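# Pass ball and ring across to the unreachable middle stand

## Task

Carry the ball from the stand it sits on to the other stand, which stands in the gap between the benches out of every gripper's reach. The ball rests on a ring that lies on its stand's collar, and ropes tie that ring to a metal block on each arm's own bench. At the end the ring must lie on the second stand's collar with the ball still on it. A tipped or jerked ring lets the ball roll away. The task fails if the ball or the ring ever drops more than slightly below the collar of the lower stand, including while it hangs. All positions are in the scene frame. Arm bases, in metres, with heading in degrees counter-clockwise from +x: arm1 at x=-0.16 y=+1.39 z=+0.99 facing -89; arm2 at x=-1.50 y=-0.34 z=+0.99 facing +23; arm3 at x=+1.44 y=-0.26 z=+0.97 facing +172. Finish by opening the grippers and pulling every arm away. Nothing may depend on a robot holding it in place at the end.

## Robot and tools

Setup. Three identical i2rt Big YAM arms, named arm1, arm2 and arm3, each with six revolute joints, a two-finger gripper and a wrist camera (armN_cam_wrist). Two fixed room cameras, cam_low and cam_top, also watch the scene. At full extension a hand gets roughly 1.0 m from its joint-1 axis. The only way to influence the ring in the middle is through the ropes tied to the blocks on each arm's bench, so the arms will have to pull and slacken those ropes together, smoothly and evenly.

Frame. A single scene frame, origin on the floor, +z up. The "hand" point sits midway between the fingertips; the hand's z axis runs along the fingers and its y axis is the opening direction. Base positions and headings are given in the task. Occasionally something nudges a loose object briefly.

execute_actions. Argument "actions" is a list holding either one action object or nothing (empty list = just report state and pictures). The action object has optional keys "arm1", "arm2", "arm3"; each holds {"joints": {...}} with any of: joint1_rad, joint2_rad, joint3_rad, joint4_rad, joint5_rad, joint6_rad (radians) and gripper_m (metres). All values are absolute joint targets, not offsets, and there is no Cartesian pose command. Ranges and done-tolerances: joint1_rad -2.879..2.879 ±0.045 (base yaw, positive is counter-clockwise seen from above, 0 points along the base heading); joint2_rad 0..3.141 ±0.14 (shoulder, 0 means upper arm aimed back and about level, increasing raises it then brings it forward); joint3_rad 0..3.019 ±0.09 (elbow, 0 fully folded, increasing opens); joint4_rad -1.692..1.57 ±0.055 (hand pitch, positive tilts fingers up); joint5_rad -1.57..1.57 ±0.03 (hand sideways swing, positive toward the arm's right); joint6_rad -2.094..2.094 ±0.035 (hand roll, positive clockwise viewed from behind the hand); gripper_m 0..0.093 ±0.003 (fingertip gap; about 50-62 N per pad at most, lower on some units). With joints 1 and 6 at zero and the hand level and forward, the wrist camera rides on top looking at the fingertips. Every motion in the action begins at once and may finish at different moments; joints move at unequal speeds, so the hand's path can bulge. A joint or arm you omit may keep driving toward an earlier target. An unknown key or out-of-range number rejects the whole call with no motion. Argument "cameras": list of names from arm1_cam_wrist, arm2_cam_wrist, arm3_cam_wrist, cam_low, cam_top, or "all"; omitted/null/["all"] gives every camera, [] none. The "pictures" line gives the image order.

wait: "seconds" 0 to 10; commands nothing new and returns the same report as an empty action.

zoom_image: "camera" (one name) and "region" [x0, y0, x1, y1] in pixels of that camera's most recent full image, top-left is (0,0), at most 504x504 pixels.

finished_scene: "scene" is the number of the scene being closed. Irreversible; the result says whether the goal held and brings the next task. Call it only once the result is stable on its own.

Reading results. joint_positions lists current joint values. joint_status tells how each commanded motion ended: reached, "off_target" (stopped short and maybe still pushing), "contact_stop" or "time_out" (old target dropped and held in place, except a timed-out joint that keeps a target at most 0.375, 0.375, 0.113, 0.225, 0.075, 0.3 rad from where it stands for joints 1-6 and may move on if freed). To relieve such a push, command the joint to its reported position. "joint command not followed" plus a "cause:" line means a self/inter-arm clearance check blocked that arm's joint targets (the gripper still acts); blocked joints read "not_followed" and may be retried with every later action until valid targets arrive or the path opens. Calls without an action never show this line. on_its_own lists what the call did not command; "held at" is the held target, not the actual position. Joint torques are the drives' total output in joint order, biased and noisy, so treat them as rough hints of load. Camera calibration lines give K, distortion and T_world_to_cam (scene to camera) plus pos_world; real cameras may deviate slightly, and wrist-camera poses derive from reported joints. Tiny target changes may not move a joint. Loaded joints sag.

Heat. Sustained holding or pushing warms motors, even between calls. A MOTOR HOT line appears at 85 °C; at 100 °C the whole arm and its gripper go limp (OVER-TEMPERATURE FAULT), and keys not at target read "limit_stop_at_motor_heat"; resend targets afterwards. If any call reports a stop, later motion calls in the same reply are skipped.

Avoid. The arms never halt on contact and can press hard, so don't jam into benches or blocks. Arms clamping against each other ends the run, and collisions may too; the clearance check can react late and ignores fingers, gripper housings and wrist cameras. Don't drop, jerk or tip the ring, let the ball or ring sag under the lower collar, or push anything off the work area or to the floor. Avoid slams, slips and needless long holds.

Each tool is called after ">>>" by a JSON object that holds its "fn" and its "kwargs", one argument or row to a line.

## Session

>>> {"fn": "execute_actions", "kwargs": {
  "actions": []
}}

Scene clock: 0.00 s.
Joint torques (N m, as the arm reports them, + toward a larger angle): no reading
Motor temperatures (°C, as the motors report them): arm1=[28 37 51 29 31 28] | arm2=[27 39 40 29 28 30] | arm3=[29 36 45 28 29 29]
arm1.joint_positions: joint1_rad=+0.095 joint2_rad=+0.375 joint3_rad=+1.692 joint4_rad=-1.626 joint5_rad=+0.284 joint6_rad=-0.695 gripper_m=+0.094
arm1.joint_status: not commanded
arm1.hand: x=-0.1960 y=+1.3717 z=+1.6172 quat_wxyz=(-0.171, -0.373, -0.708, +0.575) (m; scene frame)
arm2.joint_positions: joint1_rad=+0.839 joint2_rad=+0.626 joint3_rad=+1.513 joint4_rad=-1.386 joint5_rad=-0.210 joint6_rad=+0.275 gripper_m=+0.094
arm2.joint_status: not commanded
arm2.hand: x=-1.4638 y=-0.1333 z=+1.5824 quat_wxyz=(-0.309, +0.443, -0.730, -0.418) (m; scene frame)
arm3.joint_positions: joint1_rad=+0.654 joint2_rad=+0.316 joint3_rad=+1.510 joint4_rad=-1.462 joint5_rad=+0.264 joint6_rad=+0.006 gripper_m=+0.094
arm3.joint_status: not commanded
arm3.hand: x=+1.3774 y=-0.2450 z=+1.5797 quat_wxyz=(+0.054, +0.781, +0.122, -0.610) (m; scene frame)
pictures: arm1_cam_wrist, arm2_cam_wrist, arm3_cam_wrist, cam_low, cam_top
camera_calibration (this result's frames):
arm1_cam_wrist: T_world_to_cam=[[-0.721524, -0.0489852, 0.690655, -1.19182], [-0.43185, 0.811536, -0.393593, -0.558444], [-0.541211, -0.582246, -0.606697, 1.79399], [0, 0, 0, 1]] pos_world=[-0.13016, 1.43936, 1.69174]
arm2_cam_wrist: T_world_to_cam=[[0.900442, -0.271874, -0.339542, 1.81453], [-0.394997, -0.837973, -0.376534, -0.0954831], [-0.182157, 0.473166, -0.861936, 1.28275], [0, 0, 0, 1]] pos_world=[-1.43793, -0.193643, 1.6858]
arm3_cam_wrist: T_world_to_cam=[[-0.23801, 0.967992, 0.0796355, 0.435623], [0.723979, 0.231473, -0.649827, 0.0941338], [-0.647461, -0.0970109, -0.755899, 2.1899], [0, 0, 0, 1]] pos_world=[1.45341, -0.231025, 1.68182]
Images, in order (width x height): arm1_cam_wrist 672x504, arm2_cam_wrist 672x504, arm3_cam_wrist 672x504, cam_low 672x504, cam_top 672x504.

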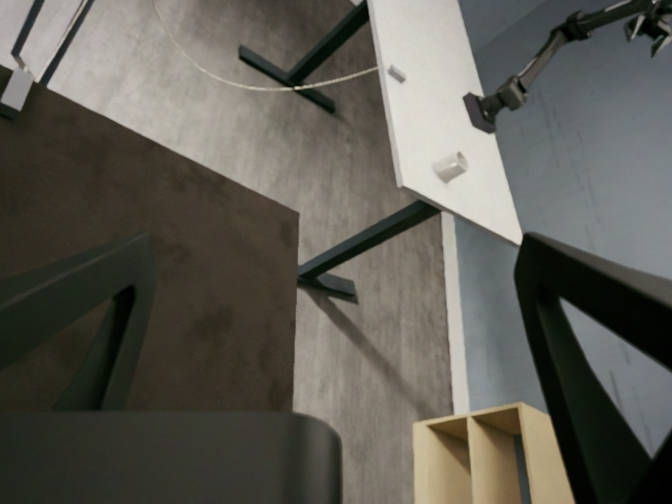

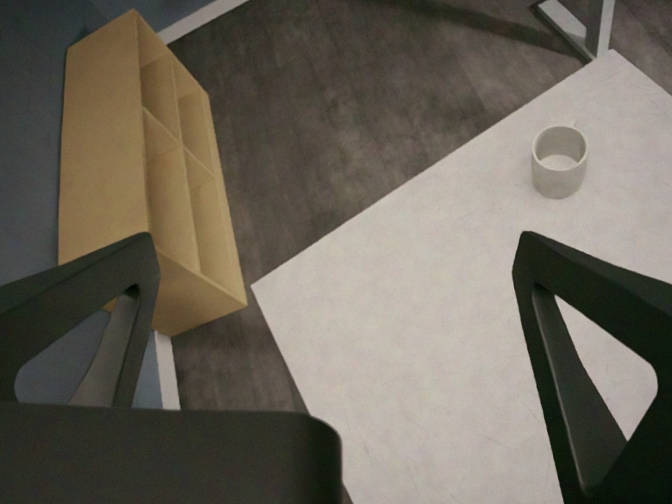

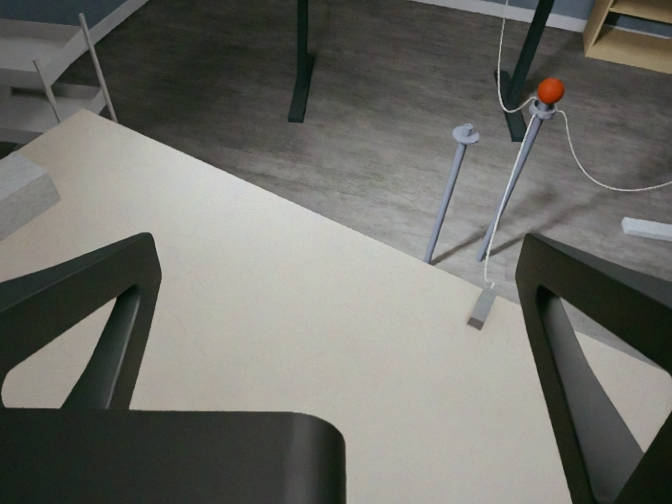

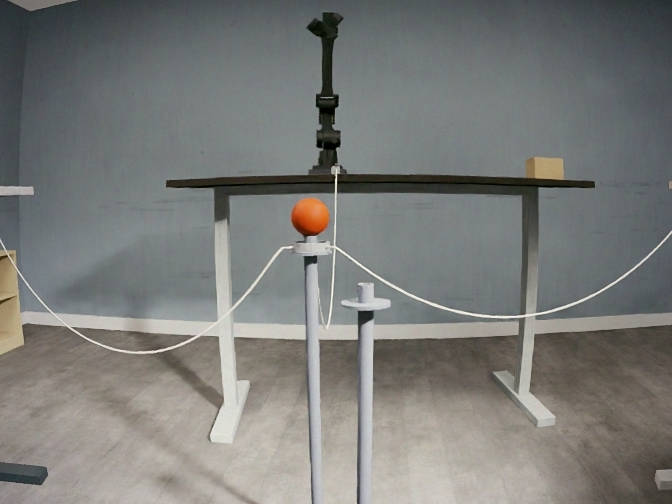

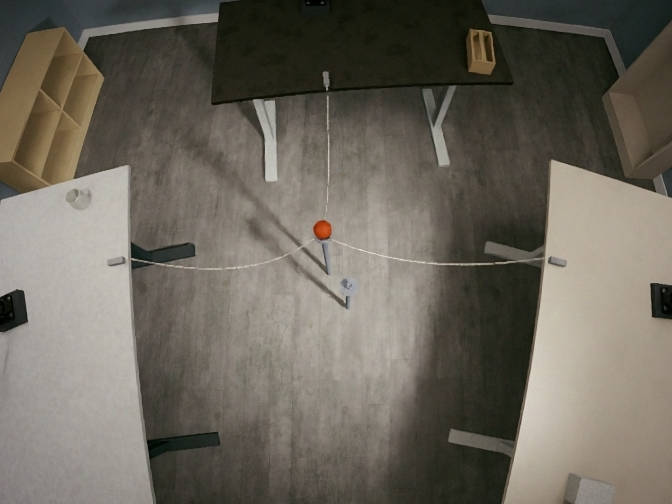

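>>> {"fn": "zoom_image", "kwargs": {
  "camera": "cam_low",
  "region": [260, 185, 410, 335]
}}

>>> {"fn": "zoom_image", "kwargs": {
  "camera": "cam_top",
  "region": [285, 205, 385, 315]
}}

>>> {"fn": "zoom_image", "kwargs": {
  "camera": "cam_top",
  "region": [290, 50, 360, 110]
}}

>>> {"fn": "zoom_image", "kwargs": {
  "camera": "cam_top",
  "region": [85, 235, 155, 285]
}}

>>> {"fn": "zoom_image", "kwargs": {
  "camera": "cam_top",
  "region": [525, 235, 595, 285]
}}

Region (260, 185, 410, 335) of cam_low's 672x504 image, scaled by 3.360, with more detail than that image has.

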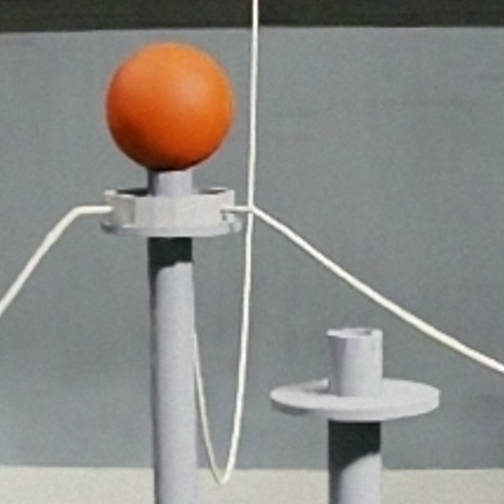

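Region (285, 205, 385, 315) of cam_top's 672x504 image, scaled by 4.582, with more detail than that image has; it fills the left 458 columns of this view, and the rest is white.

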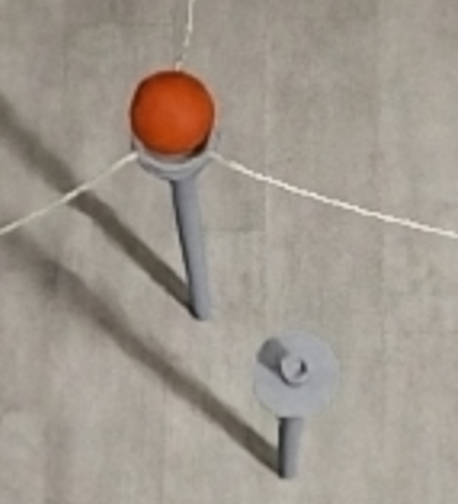

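Region (290, 50, 360, 110) of cam_top's 672x504 image, scaled by 7.200, with more detail than that image has; it fills the top 432 rows of this view, and the rest is white.

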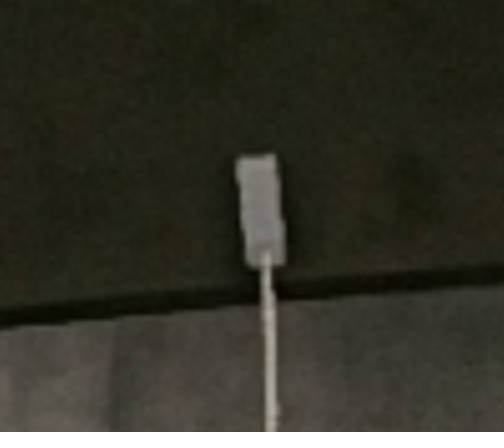

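Region (85, 235, 155, 285) of cam_top's 672x504 image, scaled by 7.200, with more detail than that image has; it fills the top 360 rows of this view, and the rest is white.

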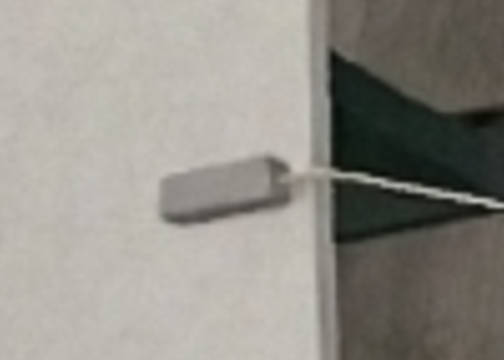

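Region (525, 235, 595, 285) of cam_top's 672x504 image, scaled by 7.200, with more detail than that image has; it fills the top 360 rows of this view, and the rest is white.

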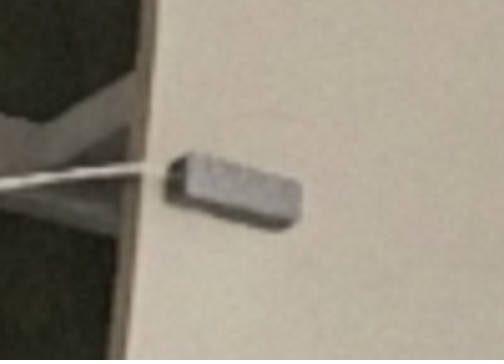

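>>> {"fn": "zoom_image", "kwargs": {
  "camera": "arm3_cam_wrist",
  "region": [440, 260, 530, 350]
}}

>>> {"fn": "zoom_image", "kwargs": {
  "camera": "arm1_cam_wrist",
  "region": [0, 40, 100, 140]
}}

>>> {"fn": "zoom_image", "kwargs": {
  "camera": "arm3_cam_wrist",
  "region": [430, 60, 600, 200]
}}

Region (440, 260, 530, 350) of arm3_cam_wrist's 672x504 image, scaled by 5.600, with more detail than that image has.

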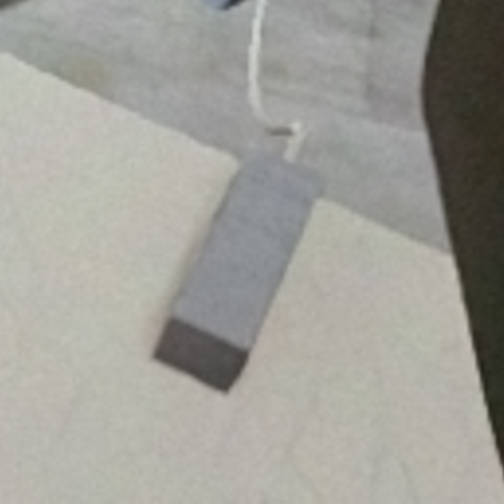

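Region (0, 40, 100, 140) of arm1_cam_wrist's 672x504 image, scaled by 5.040, with more detail than that image has.

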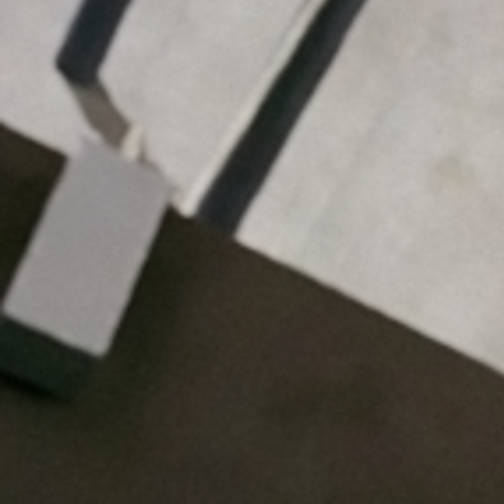

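Region (430, 60, 600, 200) of arm3_cam_wrist's 672x504 image, scaled by 2.965, with more detail than that image has; it fills the top 415 rows of this view, and the rest is white.

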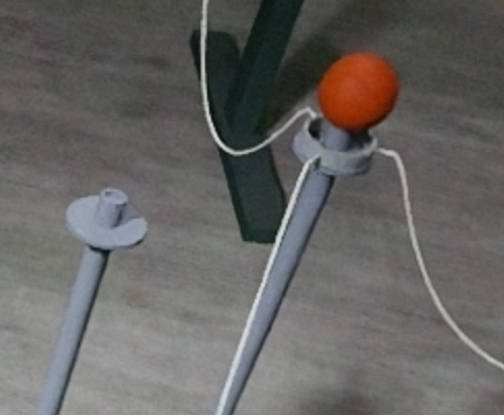

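>>> {"fn": "execute_actions", "kwargs": {
  "actions": [
    {"arm1":{"joints":{"joint1_rad":0.117,"joint2_rad":1.93,"joint3_rad":1.49,"joint4_rad":-1.09,"joint5_rad":0,"joint6_rad":0.05,"gripper_m":0.065}},"arm2":{"joints":{"joint1_rad":0.009,"joint2_rad":1.985,"joint3_rad":1.56,"joint4_rad":-1.10,"joint5_rad":0,"joint6_rad":0.2,"gripper_m":0.065}},"arm3":{"joints":{"joint1_rad":-0.218,"joint2_rad":1.94,"joint3_rad":1.55,"joint4_rad":-1.12,"joint5_rad":0,"joint6_rad":-0.09,"gripper_m":0.065}}}
  ]
}}

Scene clock: 122.10 s.
Joint torques (N m, as the arm reports them, + toward a larger angle): arm1=[  0.86 -19.42  10.66   0.73  -0.16   0.17] | arm2=[  0.6  -20.73   9.52   0.13  -0.02  -0.02] | arm3=[  1.54 -20.64   7.45   1.24  -0.13  -0.13]
Motor temperatures (°C, as the motors report them): arm1=[28 36 48 29 31 28] | arm2=[27 37 43 30 28 30] | arm3=[29 36 44 28 29 29]
arm1.joint_positions: joint1_rad=+0.109 joint2_rad=+1.941 joint3_rad=+1.468 joint4_rad=-1.100 joint5_rad=+0.003 joint6_rad=+0.035 gripper_m=+0.065
arm1.joint_status: all done
arm1.hand: x=-0.0922 y=+0.8317 z=+1.0296 quat_wxyz=(+0.004, -0.677, -0.736, +0.008) (m; scene frame)
arm2.joint_positions: joint1_rad=+0.007 joint2_rad=+1.979 joint3_rad=+1.550 joint4_rad=-1.098 joint5_rad=+0.000 joint6_rad=+0.212 gripper_m=+0.065
arm2.joint_status: all done
arm2.hand: x=-0.9539 y=-0.1015 z=+1.0420 quat_wxyz=(-0.021, +0.099, -0.995, -0.011) (m; scene frame)
arm3.joint_positions: joint1_rad=-0.228 joint2_rad=+1.946 joint3_rad=+1.541 joint4_rad=-1.132 joint5_rad=+0.000 joint6_rad=-0.082 gripper_m=+0.065
arm3.joint_status: all done
arm3.hand: x=+0.8999 y=-0.0487 z=+1.0396 quat_wxyz=(-0.003, +0.990, -0.141, -0.019) (m; scene frame)
pictures: arm1_cam_wrist, arm2_cam_wrist, arm3_cam_wrist, cam_low, cam_top
camera_calibration (this result's frames):
arm1_cam_wrist: T_world_to_cam=[[-0.995882, -0.0851096, 0.0312235, -0.053877], [-0.0523866, 0.821362, 0.567997, -1.26997], [-0.0739878, 0.564023, -0.822438, 0.491072], [0, 0, 0, 1]] pos_world=[-0.0838511, 0.761541, 1.1269]
arm2_cam_wrist: T_world_to_cam=[[0.186241, -0.98248, -0.00683927, 0.0804502], [-0.811103, -0.157675, 0.56325, -1.37807], [-0.55446, -0.0993528, -0.826258, 0.444362], [0, 0, 0, 1]] pos_world=[-0.886362, -0.0940987, 1.14391]
arm3_cam_wrist: T_world_to_cam=[[0.271071, 0.962282, 0.0231046, -0.224675], [0.807353, -0.240368, 0.538891, -1.29039], [0.524119, -0.127424, -0.842058, 0.525297], [0, 0, 0, 1]] pos_world=[0.827387, -0.0270317, 1.1429]
Images, in order (width x height): arm1_cam_wrist 672x504, arm2_cam_wrist 672x504, arm3_cam_wrist 672x504, cam_low 672x504, cam_top 672x504.

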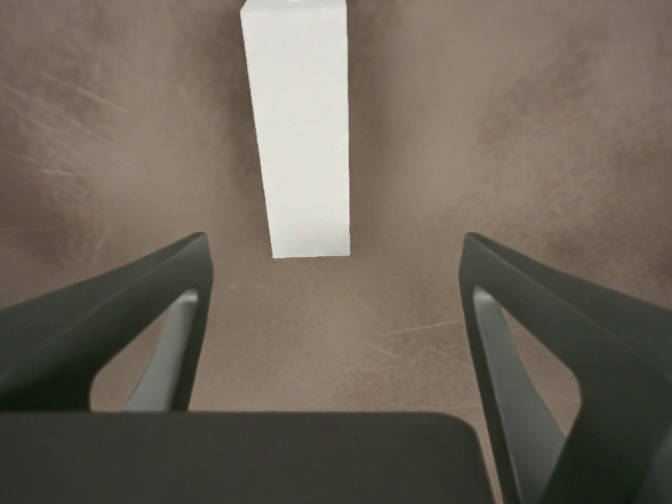

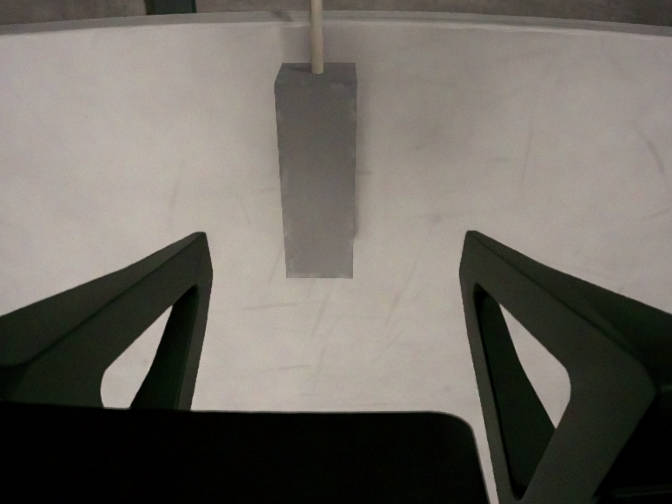

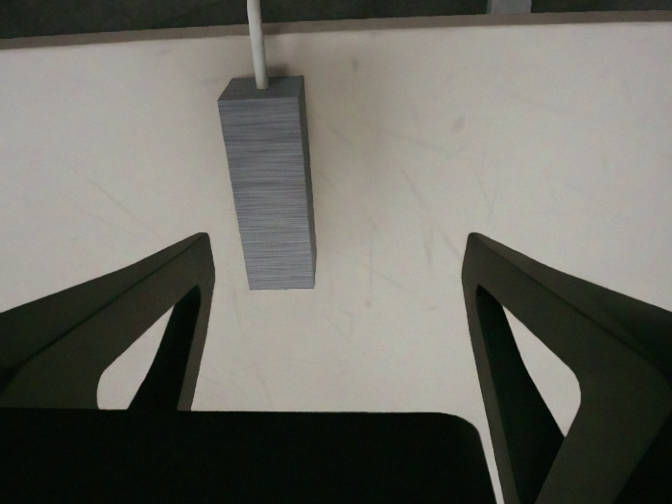

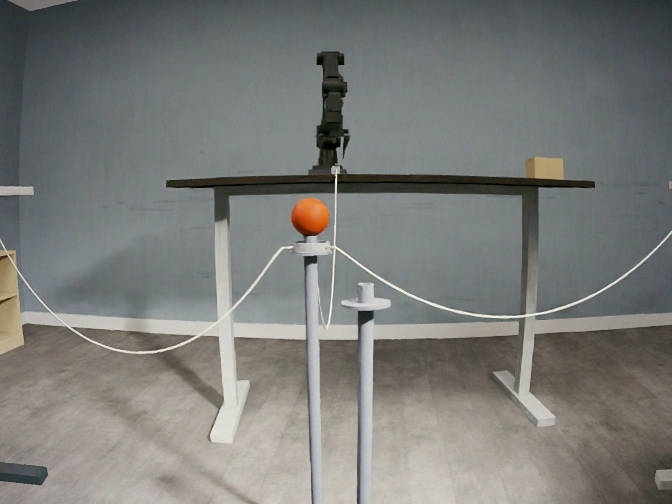

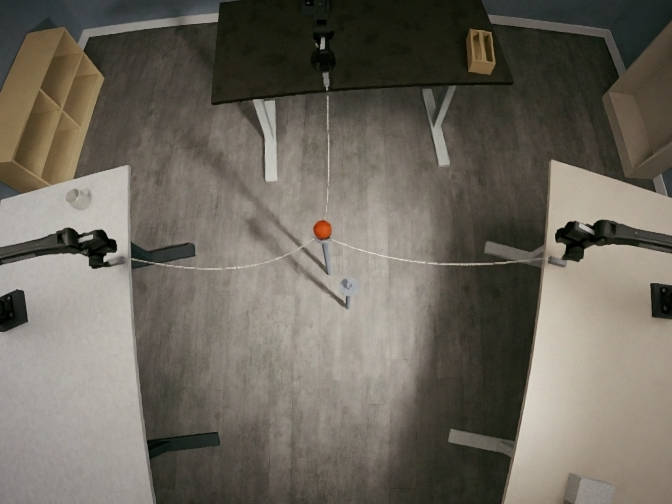

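>>> {"fn": "execute_actions", "kwargs": {
  "actions": [
    {"arm1":{"joints":{"joint1_rad":0.133,"joint2_rad":2.015,"joint4_rad":-1.005,"joint6_rad":0.01,"gripper_m":0.052}},"arm2":{"joints":{"joint1_rad":0.02,"joint2_rad":2.055,"joint3_rad":1.49,"joint4_rad":-1.012,"joint6_rad":0.23,"gripper_m":0.052}},"arm3":{"joints":{"joint1_rad":-0.19,"joint2_rad":2.022,"joint3_rad":1.505,"joint4_rad":-1.032,"joint6_rad":-0.055,"gripper_m":0.065}}}
  ],
  "cameras": ["arm1_cam_wrist","arm2_cam_wrist","arm3_cam_wrist"]
}}

Scene clock: 207.80 s.
Joint torques (N m, as the arm reports them, + toward a larger angle): arm1=[  0.59 -19.55  10.17   0.89  -0.14  -0.12] | arm2=[  1.14 -20.63   8.13   0.38  -0.04   0.21] | arm3=[  0.05 -21.91   6.81   1.43  -0.1    0.09]
Motor temperatures (°C, as the motors report them): arm1=[28 38 50 29 31 28] | arm2=[27 41 42 29 28 30] | arm3=[29 38 45 28 29 29]
arm1.joint_positions: joint1_rad=+0.128 joint2_rad=+2.020 joint3_rad=+1.468 joint4_rad=-1.019 joint5_rad=+0.003 joint6_rad=+0.025 gripper_m=+0.052
arm1.joint_status: all done
arm1.hand: x=-0.0801 y=+0.8219 z=+0.9864 quat_wxyz=(+0.003, -0.666, -0.746, +0.009) (m; scene frame)
arm2.joint_positions: joint1_rad=+0.013 joint2_rad=+2.050 joint3_rad=+1.488 joint4_rad=-1.022 joint5_rad=+0.000 joint6_rad=+0.217 gripper_m=+0.052
arm2.joint_status: all done
arm2.hand: x=-0.9700 y=-0.1041 z=+0.9810 quat_wxyz=(+0.006, +0.099, -0.995, -0.003) (m; scene frame)
arm3.joint_positions: joint1_rad=-0.194 joint2_rad=+2.029 joint3_rad=+1.501 joint4_rad=-1.050 joint5_rad=+0.000 joint6_rad=-0.063 gripper_m=+0.065
arm3.joint_status: all done
arm3.hand: x=+0.8975 y=-0.0688 z=+0.9796 quat_wxyz=(+0.002, +0.991, -0.134, +0.001) (m; scene frame)
pictures: arm1_cam_wrist, arm2_cam_wrist, arm3_cam_wrist
camera_calibration (this result's frames):
arm1_cam_wrist: T_world_to_cam=[[-0.992975, -0.114302, 0.030585, -0.0164554], [-0.0769919, 0.820443, 0.566521, -1.23644], [-0.0898475, 0.560186, -0.82348, 0.464908], [0, 0, 0, 1]] pos_world=[-0.0697645, 0.752109, 1.08381]
arm2_cam_wrist: T_world_to_cam=[[0.187063, -0.982331, 0.00575424, 0.0689508], [-0.78045, -0.145057, 0.608158, -1.37022], [-0.596578, -0.118255, -0.793795, 0.310149], [0, 0, 0, 1]] pos_world=[-0.897255, -0.0943498, 1.07911]
arm3_cam_wrist: T_world_to_cam=[[0.255431, 0.96663, 0.0195378, -0.185526], [0.789414, -0.220184, 0.573013, -1.2769], [0.558193, -0.130942, -0.819313, 0.420416], [0, 0, 0, 1]] pos_world=[0.820719, -0.046768, 1.07976]
Images, in order (width x height): arm1_cam_wrist 672x504, arm2_cam_wrist 672x504, arm3_cam_wrist 672x504.

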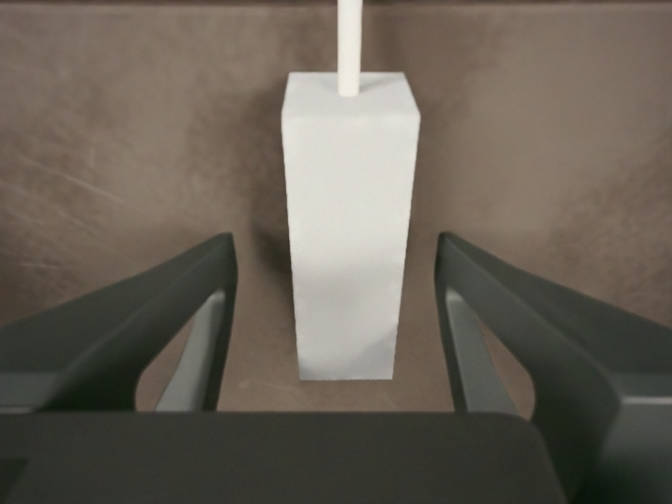

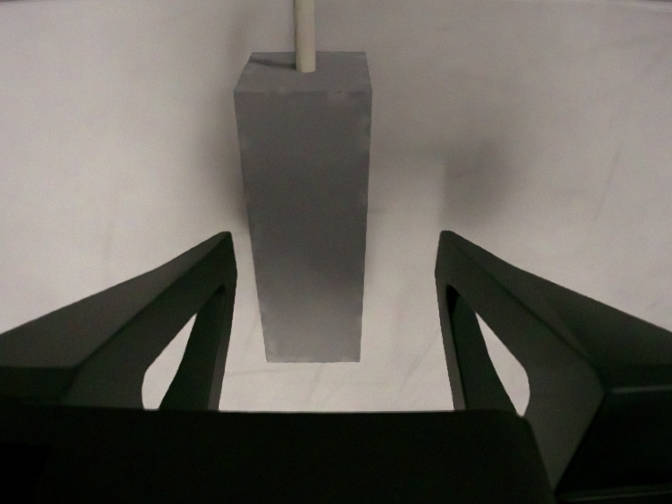

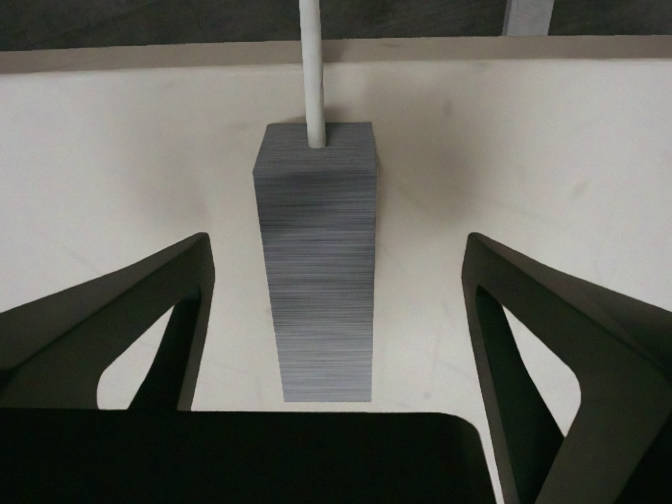

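>>> {"fn": "execute_actions", "kwargs": {
  "actions": [
    {"arm1":{"joints":{"gripper_m":0.005}},"arm2":{"joints":{"gripper_m":0.005}},"arm3":{"joints":{"gripper_m":0.005}}}
  ],
  "cameras": ["arm1_cam_wrist","arm2_cam_wrist","arm3_cam_wrist"]
}}

Scene clock: 213.60 s.
Joint torques (N m, as the arm reports them, + toward a larger angle): arm1=[  0.6  -19.67  10.17   0.9   -0.11  -0.12] | arm2=[  1.17 -19.99   8.15   0.39   0.     0.21] | arm3=[  0.9  -21.54   6.87   1.42  -0.09   0.05]
Motor temperatures (°C, as the motors report them): arm1=[28 38 50 29 31 28] | arm2=[27 41 42 29 28 30] | arm3=[29 38 45 28 29 29]
arm1.joint_positions: joint1_rad=+0.128 joint2_rad=+2.020 joint3_rad=+1.468 joint4_rad=-1.019 joint5_rad=+0.002 joint6_rad=+0.024 gripper_m=+0.024
arm1.joint_status: gripper_m off_target (ended at +0.024, target +0.005)
arm1.hand: x=-0.0800 y=+0.8219 z=+0.9864 quat_wxyz=(+0.003, -0.666, -0.746, +0.008) (m; scene frame)
arm2.joint_positions: joint1_rad=+0.013 joint2_rad=+2.050 joint3_rad=+1.488 joint4_rad=-1.021 joint5_rad=+0.000 joint6_rad=+0.218 gripper_m=+0.024
arm2.joint_status: gripper_m off_target (ended at +0.024, target +0.005)
arm2.hand: x=-0.9699 y=-0.1037 z=+0.9810 quat_wxyz=(+0.005, +0.099, -0.995, -0.003) (m; scene frame)
arm3.joint_positions: joint1_rad=-0.194 joint2_rad=+2.029 joint3_rad=+1.501 joint4_rad=-1.049 joint5_rad=-0.001 joint6_rad=-0.063 gripper_m=+0.024
arm3.joint_status: gripper_m off_target (ended at +0.024, target +0.005)
arm3.hand: x=+0.8972 y=-0.0688 z=+0.9796 quat_wxyz=(+0.002, +0.991, -0.134, +0.000) (m; scene frame)
pictures: arm1_cam_wrist, arm2_cam_wrist, arm3_cam_wrist
camera_calibration (this result's frames):
arm1_cam_wrist: T_world_to_cam=[[-0.99291, -0.115068, 0.0298278, -0.0149427], [-0.078046, 0.820317, 0.566559, -1.23646], [-0.0896608, 0.560214, -0.823481, 0.464901], [0, 0, 0, 1]] pos_world=[-0.069654, 0.752124, 1.08381]
arm2_cam_wrist: T_world_to_cam=[[0.186301, -0.982479, 0.00522317, 0.0690377], [-0.780892, -0.144845, 0.607641, -1.37002], [-0.596238, -0.117283, -0.794194, 0.311045], [0, 0, 0, 1]] pos_world=[-0.897244, -0.0941321, 1.07915]
arm3_cam_wrist: T_world_to_cam=[[0.256198, 0.96644, 0.0188616, -0.185454], [0.790006, -0.22059, 0.572041, -1.27627], [0.557004, -0.131655, -0.820008, 0.422282], [0, 0, 0, 1]] pos_world=[0.82056, -0.0467066, 1.07985]
Images, in order (width x height): arm1_cam_wrist 672x504, arm2_cam_wrist 672x504, arm3_cam_wrist 672x504.

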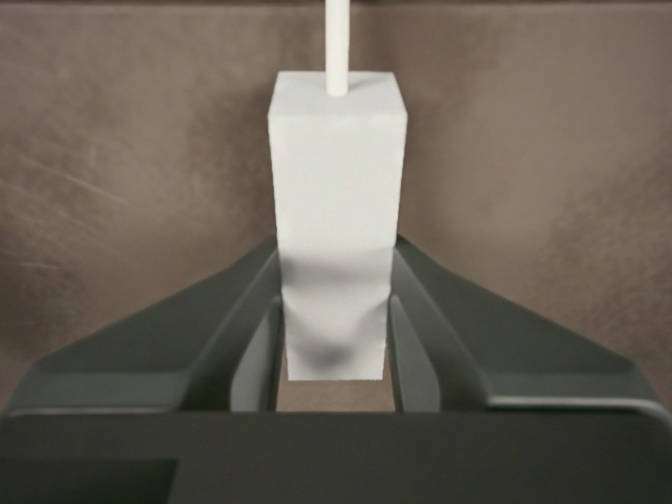

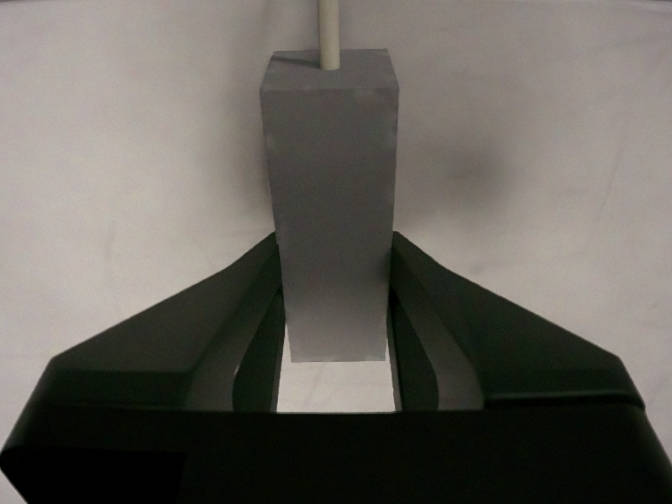

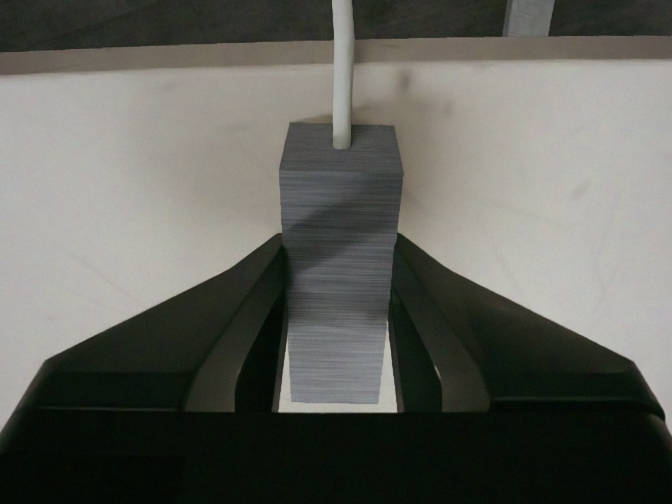

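>>> {"fn": "execute_actions", "kwargs": {
  "actions": [
    {"arm1":{"joints":{"joint1_rad":0.54,"joint2_rad":1.562,"joint3_rad":1.39,"joint4_rad":-1.53,"joint6_rad":0.69}},"arm2":{"joints":{"joint1_rad":-0.48,"joint2_rad":1.665,"joint3_rad":1.36,"joint4_rad":-1.465,"joint6_rad":-0.52}},"arm3":{"joints":{"joint1_rad":0.064,"joint2_rad":1.86,"joint3_rad":2.13,"joint4_rad":-1.525,"joint6_rad":0.41}}}
  ],
  "cameras": ["cam_low","cam_top"]
}}

Scene clock: 335.30 s.
Joint torques (N m, as the arm reports them, + toward a larger angle): arm1=[  0.28 -13.99  11.74  -0.39   0.03   0.18] | arm2=[  0.41 -14.96   9.43  -0.56  -0.15  -0.03] | arm3=[ -0.05 -20.2   11.22   0.57  -0.05   0.06]
Motor temperatures (°C, as the motors report them): arm1=[28 39 49 29 31 28] | arm2=[27 42 41 29 28 30] | arm3=[29 38 44 28 29 29]
arm1.joint_positions: joint1_rad=+0.538 joint2_rad=+1.564 joint3_rad=+1.362 joint4_rad=-1.518 joint5_rad=-0.001 joint6_rad=+0.674 gripper_m=+0.024
arm1.joint_status: all done
arm1.hand: x=+0.0654 y=+1.0282 z=+1.1768 quat_wxyz=(+0.075, -0.749, -0.659, -0.006) (m; scene frame)
arm2.joint_positions: joint1_rad=-0.478 joint2_rad=+1.661 joint3_rad=+1.348 joint4_rad=-1.456 joint5_rad=+0.001 joint6_rad=-0.506 gripper_m=+0.024
arm2.joint_status: all done
arm2.hand: x=-1.0603 y=-0.3716 z=+1.1361 quat_wxyz=(+0.094, +0.213, -0.972, -0.032) (m; scene frame)
arm3.joint_positions: joint1_rad=+0.061 joint2_rad=+1.858 joint3_rad=+2.086 joint4_rad=-1.510 joint5_rad=-0.001 joint6_rad=+0.401 gripper_m=+0.024
arm3.joint_status: all done
arm3.hand: x=+0.8117 y=-0.2089 z=+1.3035 quat_wxyz=(+0.025, +0.961, -0.234, -0.144) (m; scene frame)
pictures: cam_low, cam_top
Images, in order (width x height): cam_low 672x504, cam_top 672x504.

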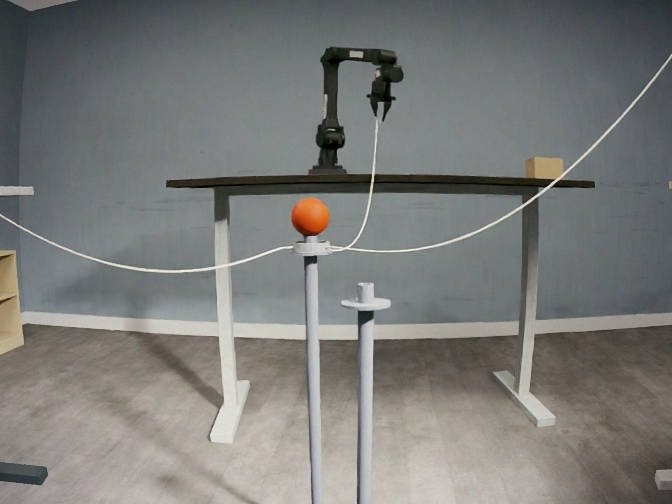

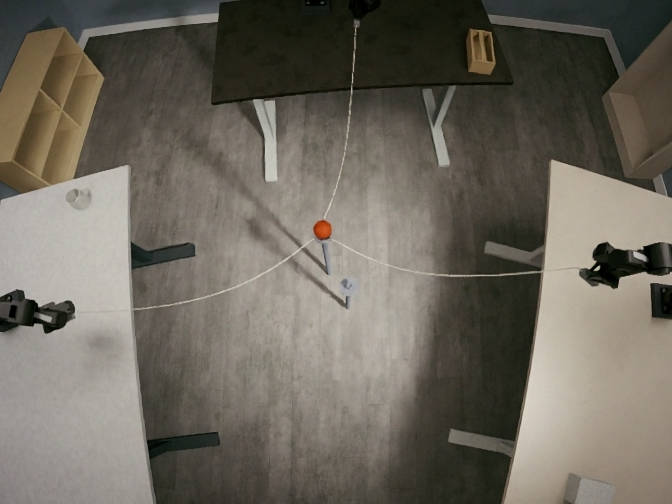

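>>> {"fn": "execute_actions", "kwargs": {
  "actions": [],
  "cameras": ["cam_low","cam_top"]
}}

>>> {"fn": "zoom_image", "kwargs": {
  "camera": "cam_low",
  "region": [270, 90, 470, 290]
}}

>>> {"fn": "zoom_image", "kwargs": {
  "camera": "cam_low",
  "region": [0, 170, 336, 300]
}}

>>> {"fn": "zoom_image", "kwargs": {
  "camera": "cam_low",
  "region": [320, 30, 672, 280]
}}

Scene clock: 342.17 s.
Joint torques (N m, as the arm reports them, + toward a larger angle): arm1=[  0.34 -14.06  11.78  -0.4    0.03   0.17] | arm2=[  0.39 -15.19   9.48  -0.5   -0.15  -0.04] | arm3=[  0.22 -20.16  10.86   0.5   -0.04   0.09]
Motor temperatures (°C, as the motors report them): arm1=[28 39 49 29 31 28] | arm2=[27 42 41 29 28 30] | arm3=[29 38 45 28 29 29]
arm1.joint_positions: joint1_rad=+0.538 joint2_rad=+1.564 joint3_rad=+1.362 joint4_rad=-1.518 joint5_rad=-0.001 joint6_rad=+0.675 gripper_m=+0.024
arm1.joint_status: all done
arm1.hand: x=+0.0654 y=+1.0282 z=+1.1768 quat_wxyz=(+0.075, -0.749, -0.658, -0.006) (m; scene frame)
arm2.joint_positions: joint1_rad=-0.478 joint2_rad=+1.661 joint3_rad=+1.348 joint4_rad=-1.456 joint5_rad=+0.001 joint6_rad=-0.507 gripper_m=+0.024
arm2.joint_status: all done
arm2.hand: x=-1.0603 y=-0.3716 z=+1.1361 quat_wxyz=(+0.094, +0.214, -0.972, -0.032) (m; scene frame)
arm3.joint_positions: joint1_rad=+0.061 joint2_rad=+1.858 joint3_rad=+2.086 joint4_rad=-1.510 joint5_rad=-0.001 joint6_rad=+0.401 gripper_m=+0.024
arm3.joint_status: all done
arm3.hand: x=+0.8117 y=-0.2089 z=+1.3035 quat_wxyz=(+0.025, +0.961, -0.234, -0.144) (m; scene frame)
pictures: cam_low, cam_top
Images, in order (width x height): cam_low 672x504, cam_top 672x504.

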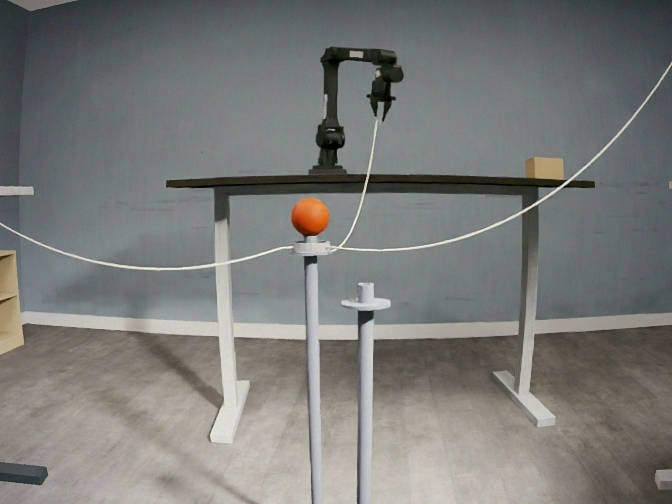

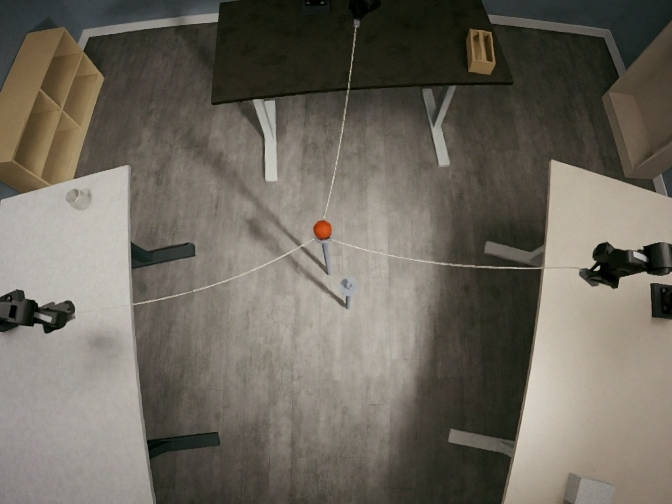

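Region (270, 90, 470, 290) of cam_low's 672x504 image, scaled by 2.520, with more detail than that image has.

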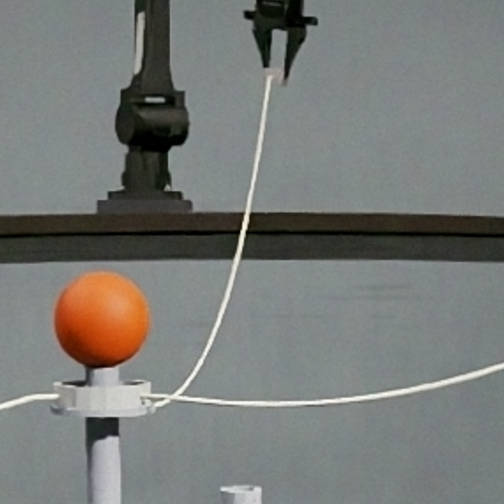

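Region (0, 170, 336, 300) of cam_low's 672x504 image, scaled by 1.500, with more detail than that image has; it fills the top 195 rows of this view, and the rest is white.

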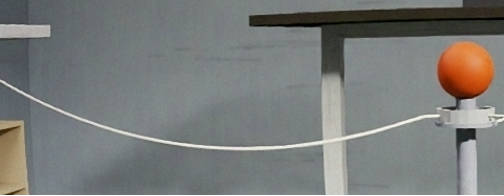

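Region (320, 30, 672, 280) of cam_low's 672x504 image, scaled by 1.432, with more detail than that image has; it fills the top 358 rows of this view, and the rest is white.

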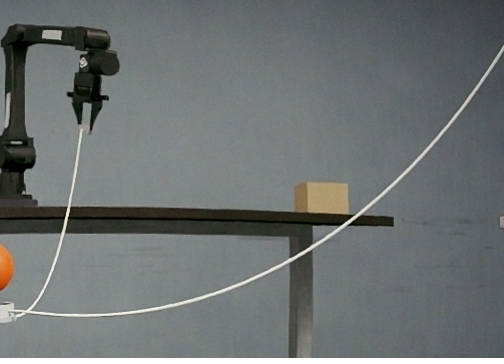

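>>> {"fn": "execute_actions", "kwargs": {
  "actions": [
    {"arm1":{"joints":{"joint2_rad":1.382}},"arm2":{"joints":{"joint2_rad":1.478}},"arm3":{"joints":{"joint1_rad":0.218,"joint6_rad":0.56}}}
  ],
  "cameras": ["cam_low","cam_top"]
}}

Scene clock: 454.93 s.
Joint torques (N m, as the arm reports them, + toward a larger angle): arm1=[  0.27 -11.6   12.39   0.05   0.03   0.16] | arm2=[  0.35 -12.36  10.13  -0.21  -0.17  -0.02] | arm3=[  0.76 -20.54  10.95   0.36  -0.06   0.08]
Motor temperatures (°C, as the motors report them): arm1=[28 37 50 29 31 28] | arm2=[27 41 42 29 28 30] | arm3=[29 38 49 28 29 29]
arm1.joint_positions: joint1_rad=+0.538 joint2_rad=+1.378 joint3_rad=+1.362 joint4_rad=-1.521 joint5_rad=-0.001 joint6_rad=+0.675 gripper_m=+0.024
arm1.joint_status: all done
arm1.hand: x=+0.0568 y=+1.0445 z=+1.2499 quat_wxyz=(-0.015, -0.750, -0.661, +0.010) (m; scene frame)
arm2.joint_positions: joint1_rad=-0.478 joint2_rad=+1.473 joint3_rad=+1.348 joint4_rad=-1.458 joint5_rad=+0.001 joint6_rad=-0.507 gripper_m=+0.024
arm2.joint_status: all done
arm2.hand: x=-1.0705 y=-0.3715 z=+1.2137 quat_wxyz=(+0.005, +0.214, -0.977, -0.006) (m; scene frame)
arm3.joint_positions: joint1_rad=+0.222 joint2_rad=+1.858 joint3_rad=+2.086 joint4_rad=-1.510 joint5_rad=-0.001 joint6_rad=+0.551 gripper_m=+0.024
arm3.joint_status: all done
arm3.hand: x=+0.8121 y=-0.3112 z=+1.3035 quat_wxyz=(+0.047, +0.962, -0.228, -0.139) (m; scene frame)
pictures: cam_low, cam_top
Images, in order (width x height): cam_low 672x504, cam_top 672x504.

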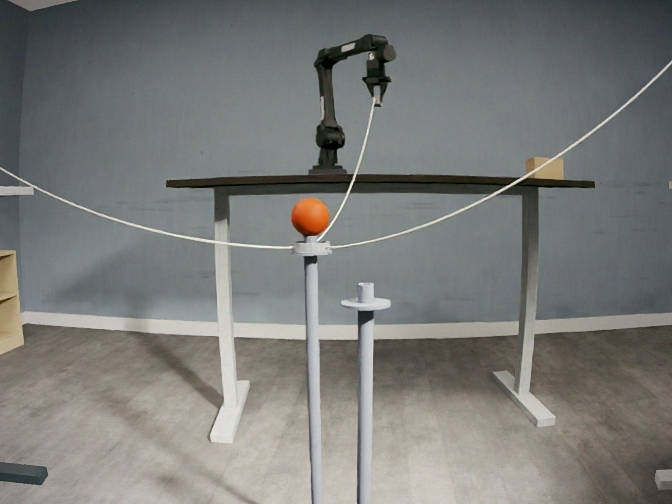

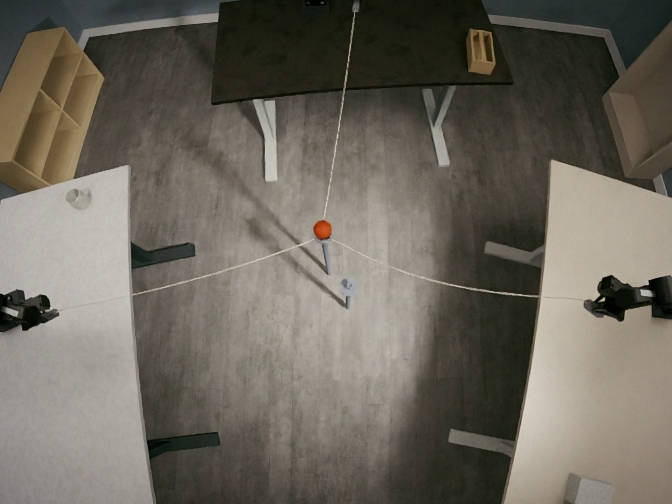

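>>> {"fn": "execute_actions", "kwargs": {
  "actions": [],
  "cameras": ["cam_low","cam_top"]
}}

>>> {"fn": "zoom_image", "kwargs": {
  "camera": "cam_low",
  "region": [270, 80, 450, 270]
}}

>>> {"fn": "zoom_image", "kwargs": {
  "camera": "cam_low",
  "region": [0, 150, 320, 270]
}}

>>> {"fn": "zoom_image", "kwargs": {
  "camera": "cam_low",
  "region": [320, 40, 672, 270]
}}

Scene clock: 469.87 s.
Joint torques (N m, as the arm reports them, + toward a larger angle): arm1=[  0.32 -11.46  12.38   0.02   0.03   0.17] | arm2=[  0.44 -12.77  10.12  -0.16  -0.17  -0.03] | arm3=[ -0.21 -20.29  10.95   0.69  -0.03   0.03]
Motor temperatures (°C, as the motors report them): arm1=[28 37 50 29 31 28] | arm2=[27 40 42 29 28 30] | arm3=[29 38 49 28 29 29]
arm1.joint_positions: joint1_rad=+0.538 joint2_rad=+1.378 joint3_rad=+1.362 joint4_rad=-1.521 joint5_rad=-0.001 joint6_rad=+0.675 gripper_m=+0.024
arm1.joint_status: all done
arm1.hand: x=+0.0568 y=+1.0445 z=+1.2499 quat_wxyz=(-0.015, -0.750, -0.661, +0.010) (m; scene frame)
arm2.joint_positions: joint1_rad=-0.478 joint2_rad=+1.473 joint3_rad=+1.348 joint4_rad=-1.458 joint5_rad=+0.001 joint6_rad=-0.507 gripper_m=+0.024
arm2.joint_status: all done
arm2.hand: x=-1.0705 y=-0.3715 z=+1.2137 quat_wxyz=(+0.005, +0.214, -0.977, -0.006) (m; scene frame)
arm3.joint_positions: joint1_rad=+0.222 joint2_rad=+1.858 joint3_rad=+2.086 joint4_rad=-1.510 joint5_rad=-0.001 joint6_rad=+0.551 gripper_m=+0.024
arm3.joint_status: all done
arm3.hand: x=+0.8121 y=-0.3112 z=+1.3035 quat_wxyz=(+0.047, +0.962, -0.228, -0.139) (m; scene frame)
pictures: cam_low, cam_top
Images, in order (width x height): cam_low 672x504, cam_top 672x504.

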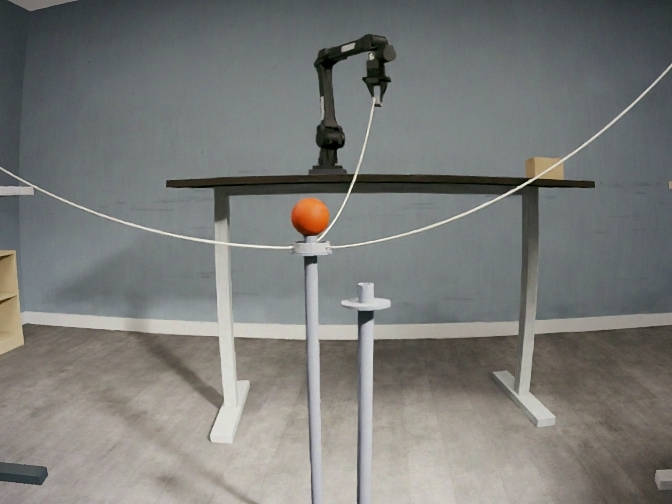

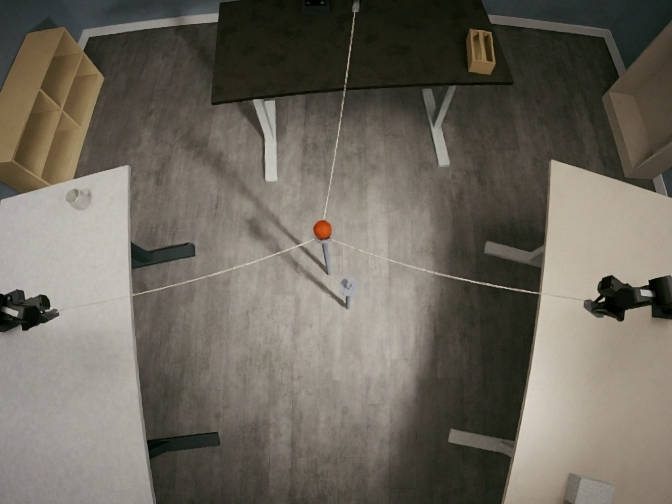

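Region (270, 80, 450, 270) of cam_low's 672x504 image, scaled by 2.653, with more detail than that image has; it fills the left 477 columns of this view, and the rest is white.

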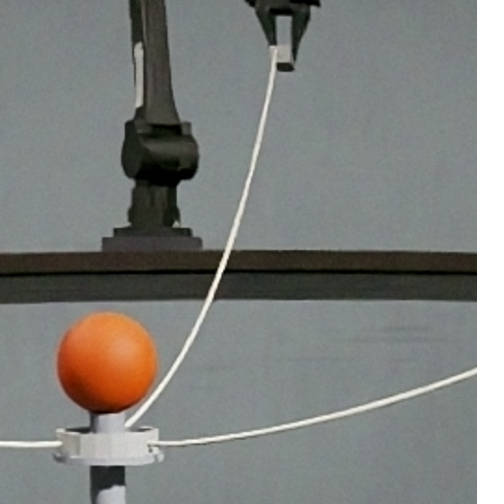

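Region (0, 150, 320, 270) of cam_low's 672x504 image, scaled by 1.575, with more detail than that image has; it fills the top 189 rows of this view, and the rest is white.

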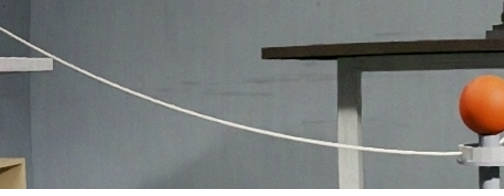

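Region (320, 40, 672, 270) of cam_low's 672x504 image, scaled by 1.432, with more detail than that image has; it fills the top 329 rows of this view, and the rest is white.

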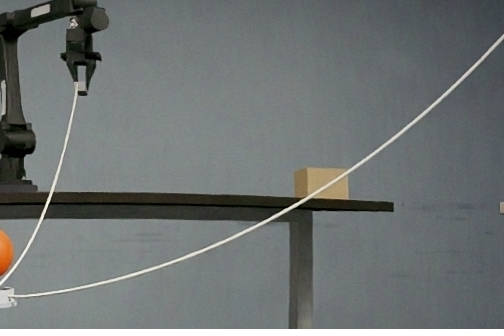

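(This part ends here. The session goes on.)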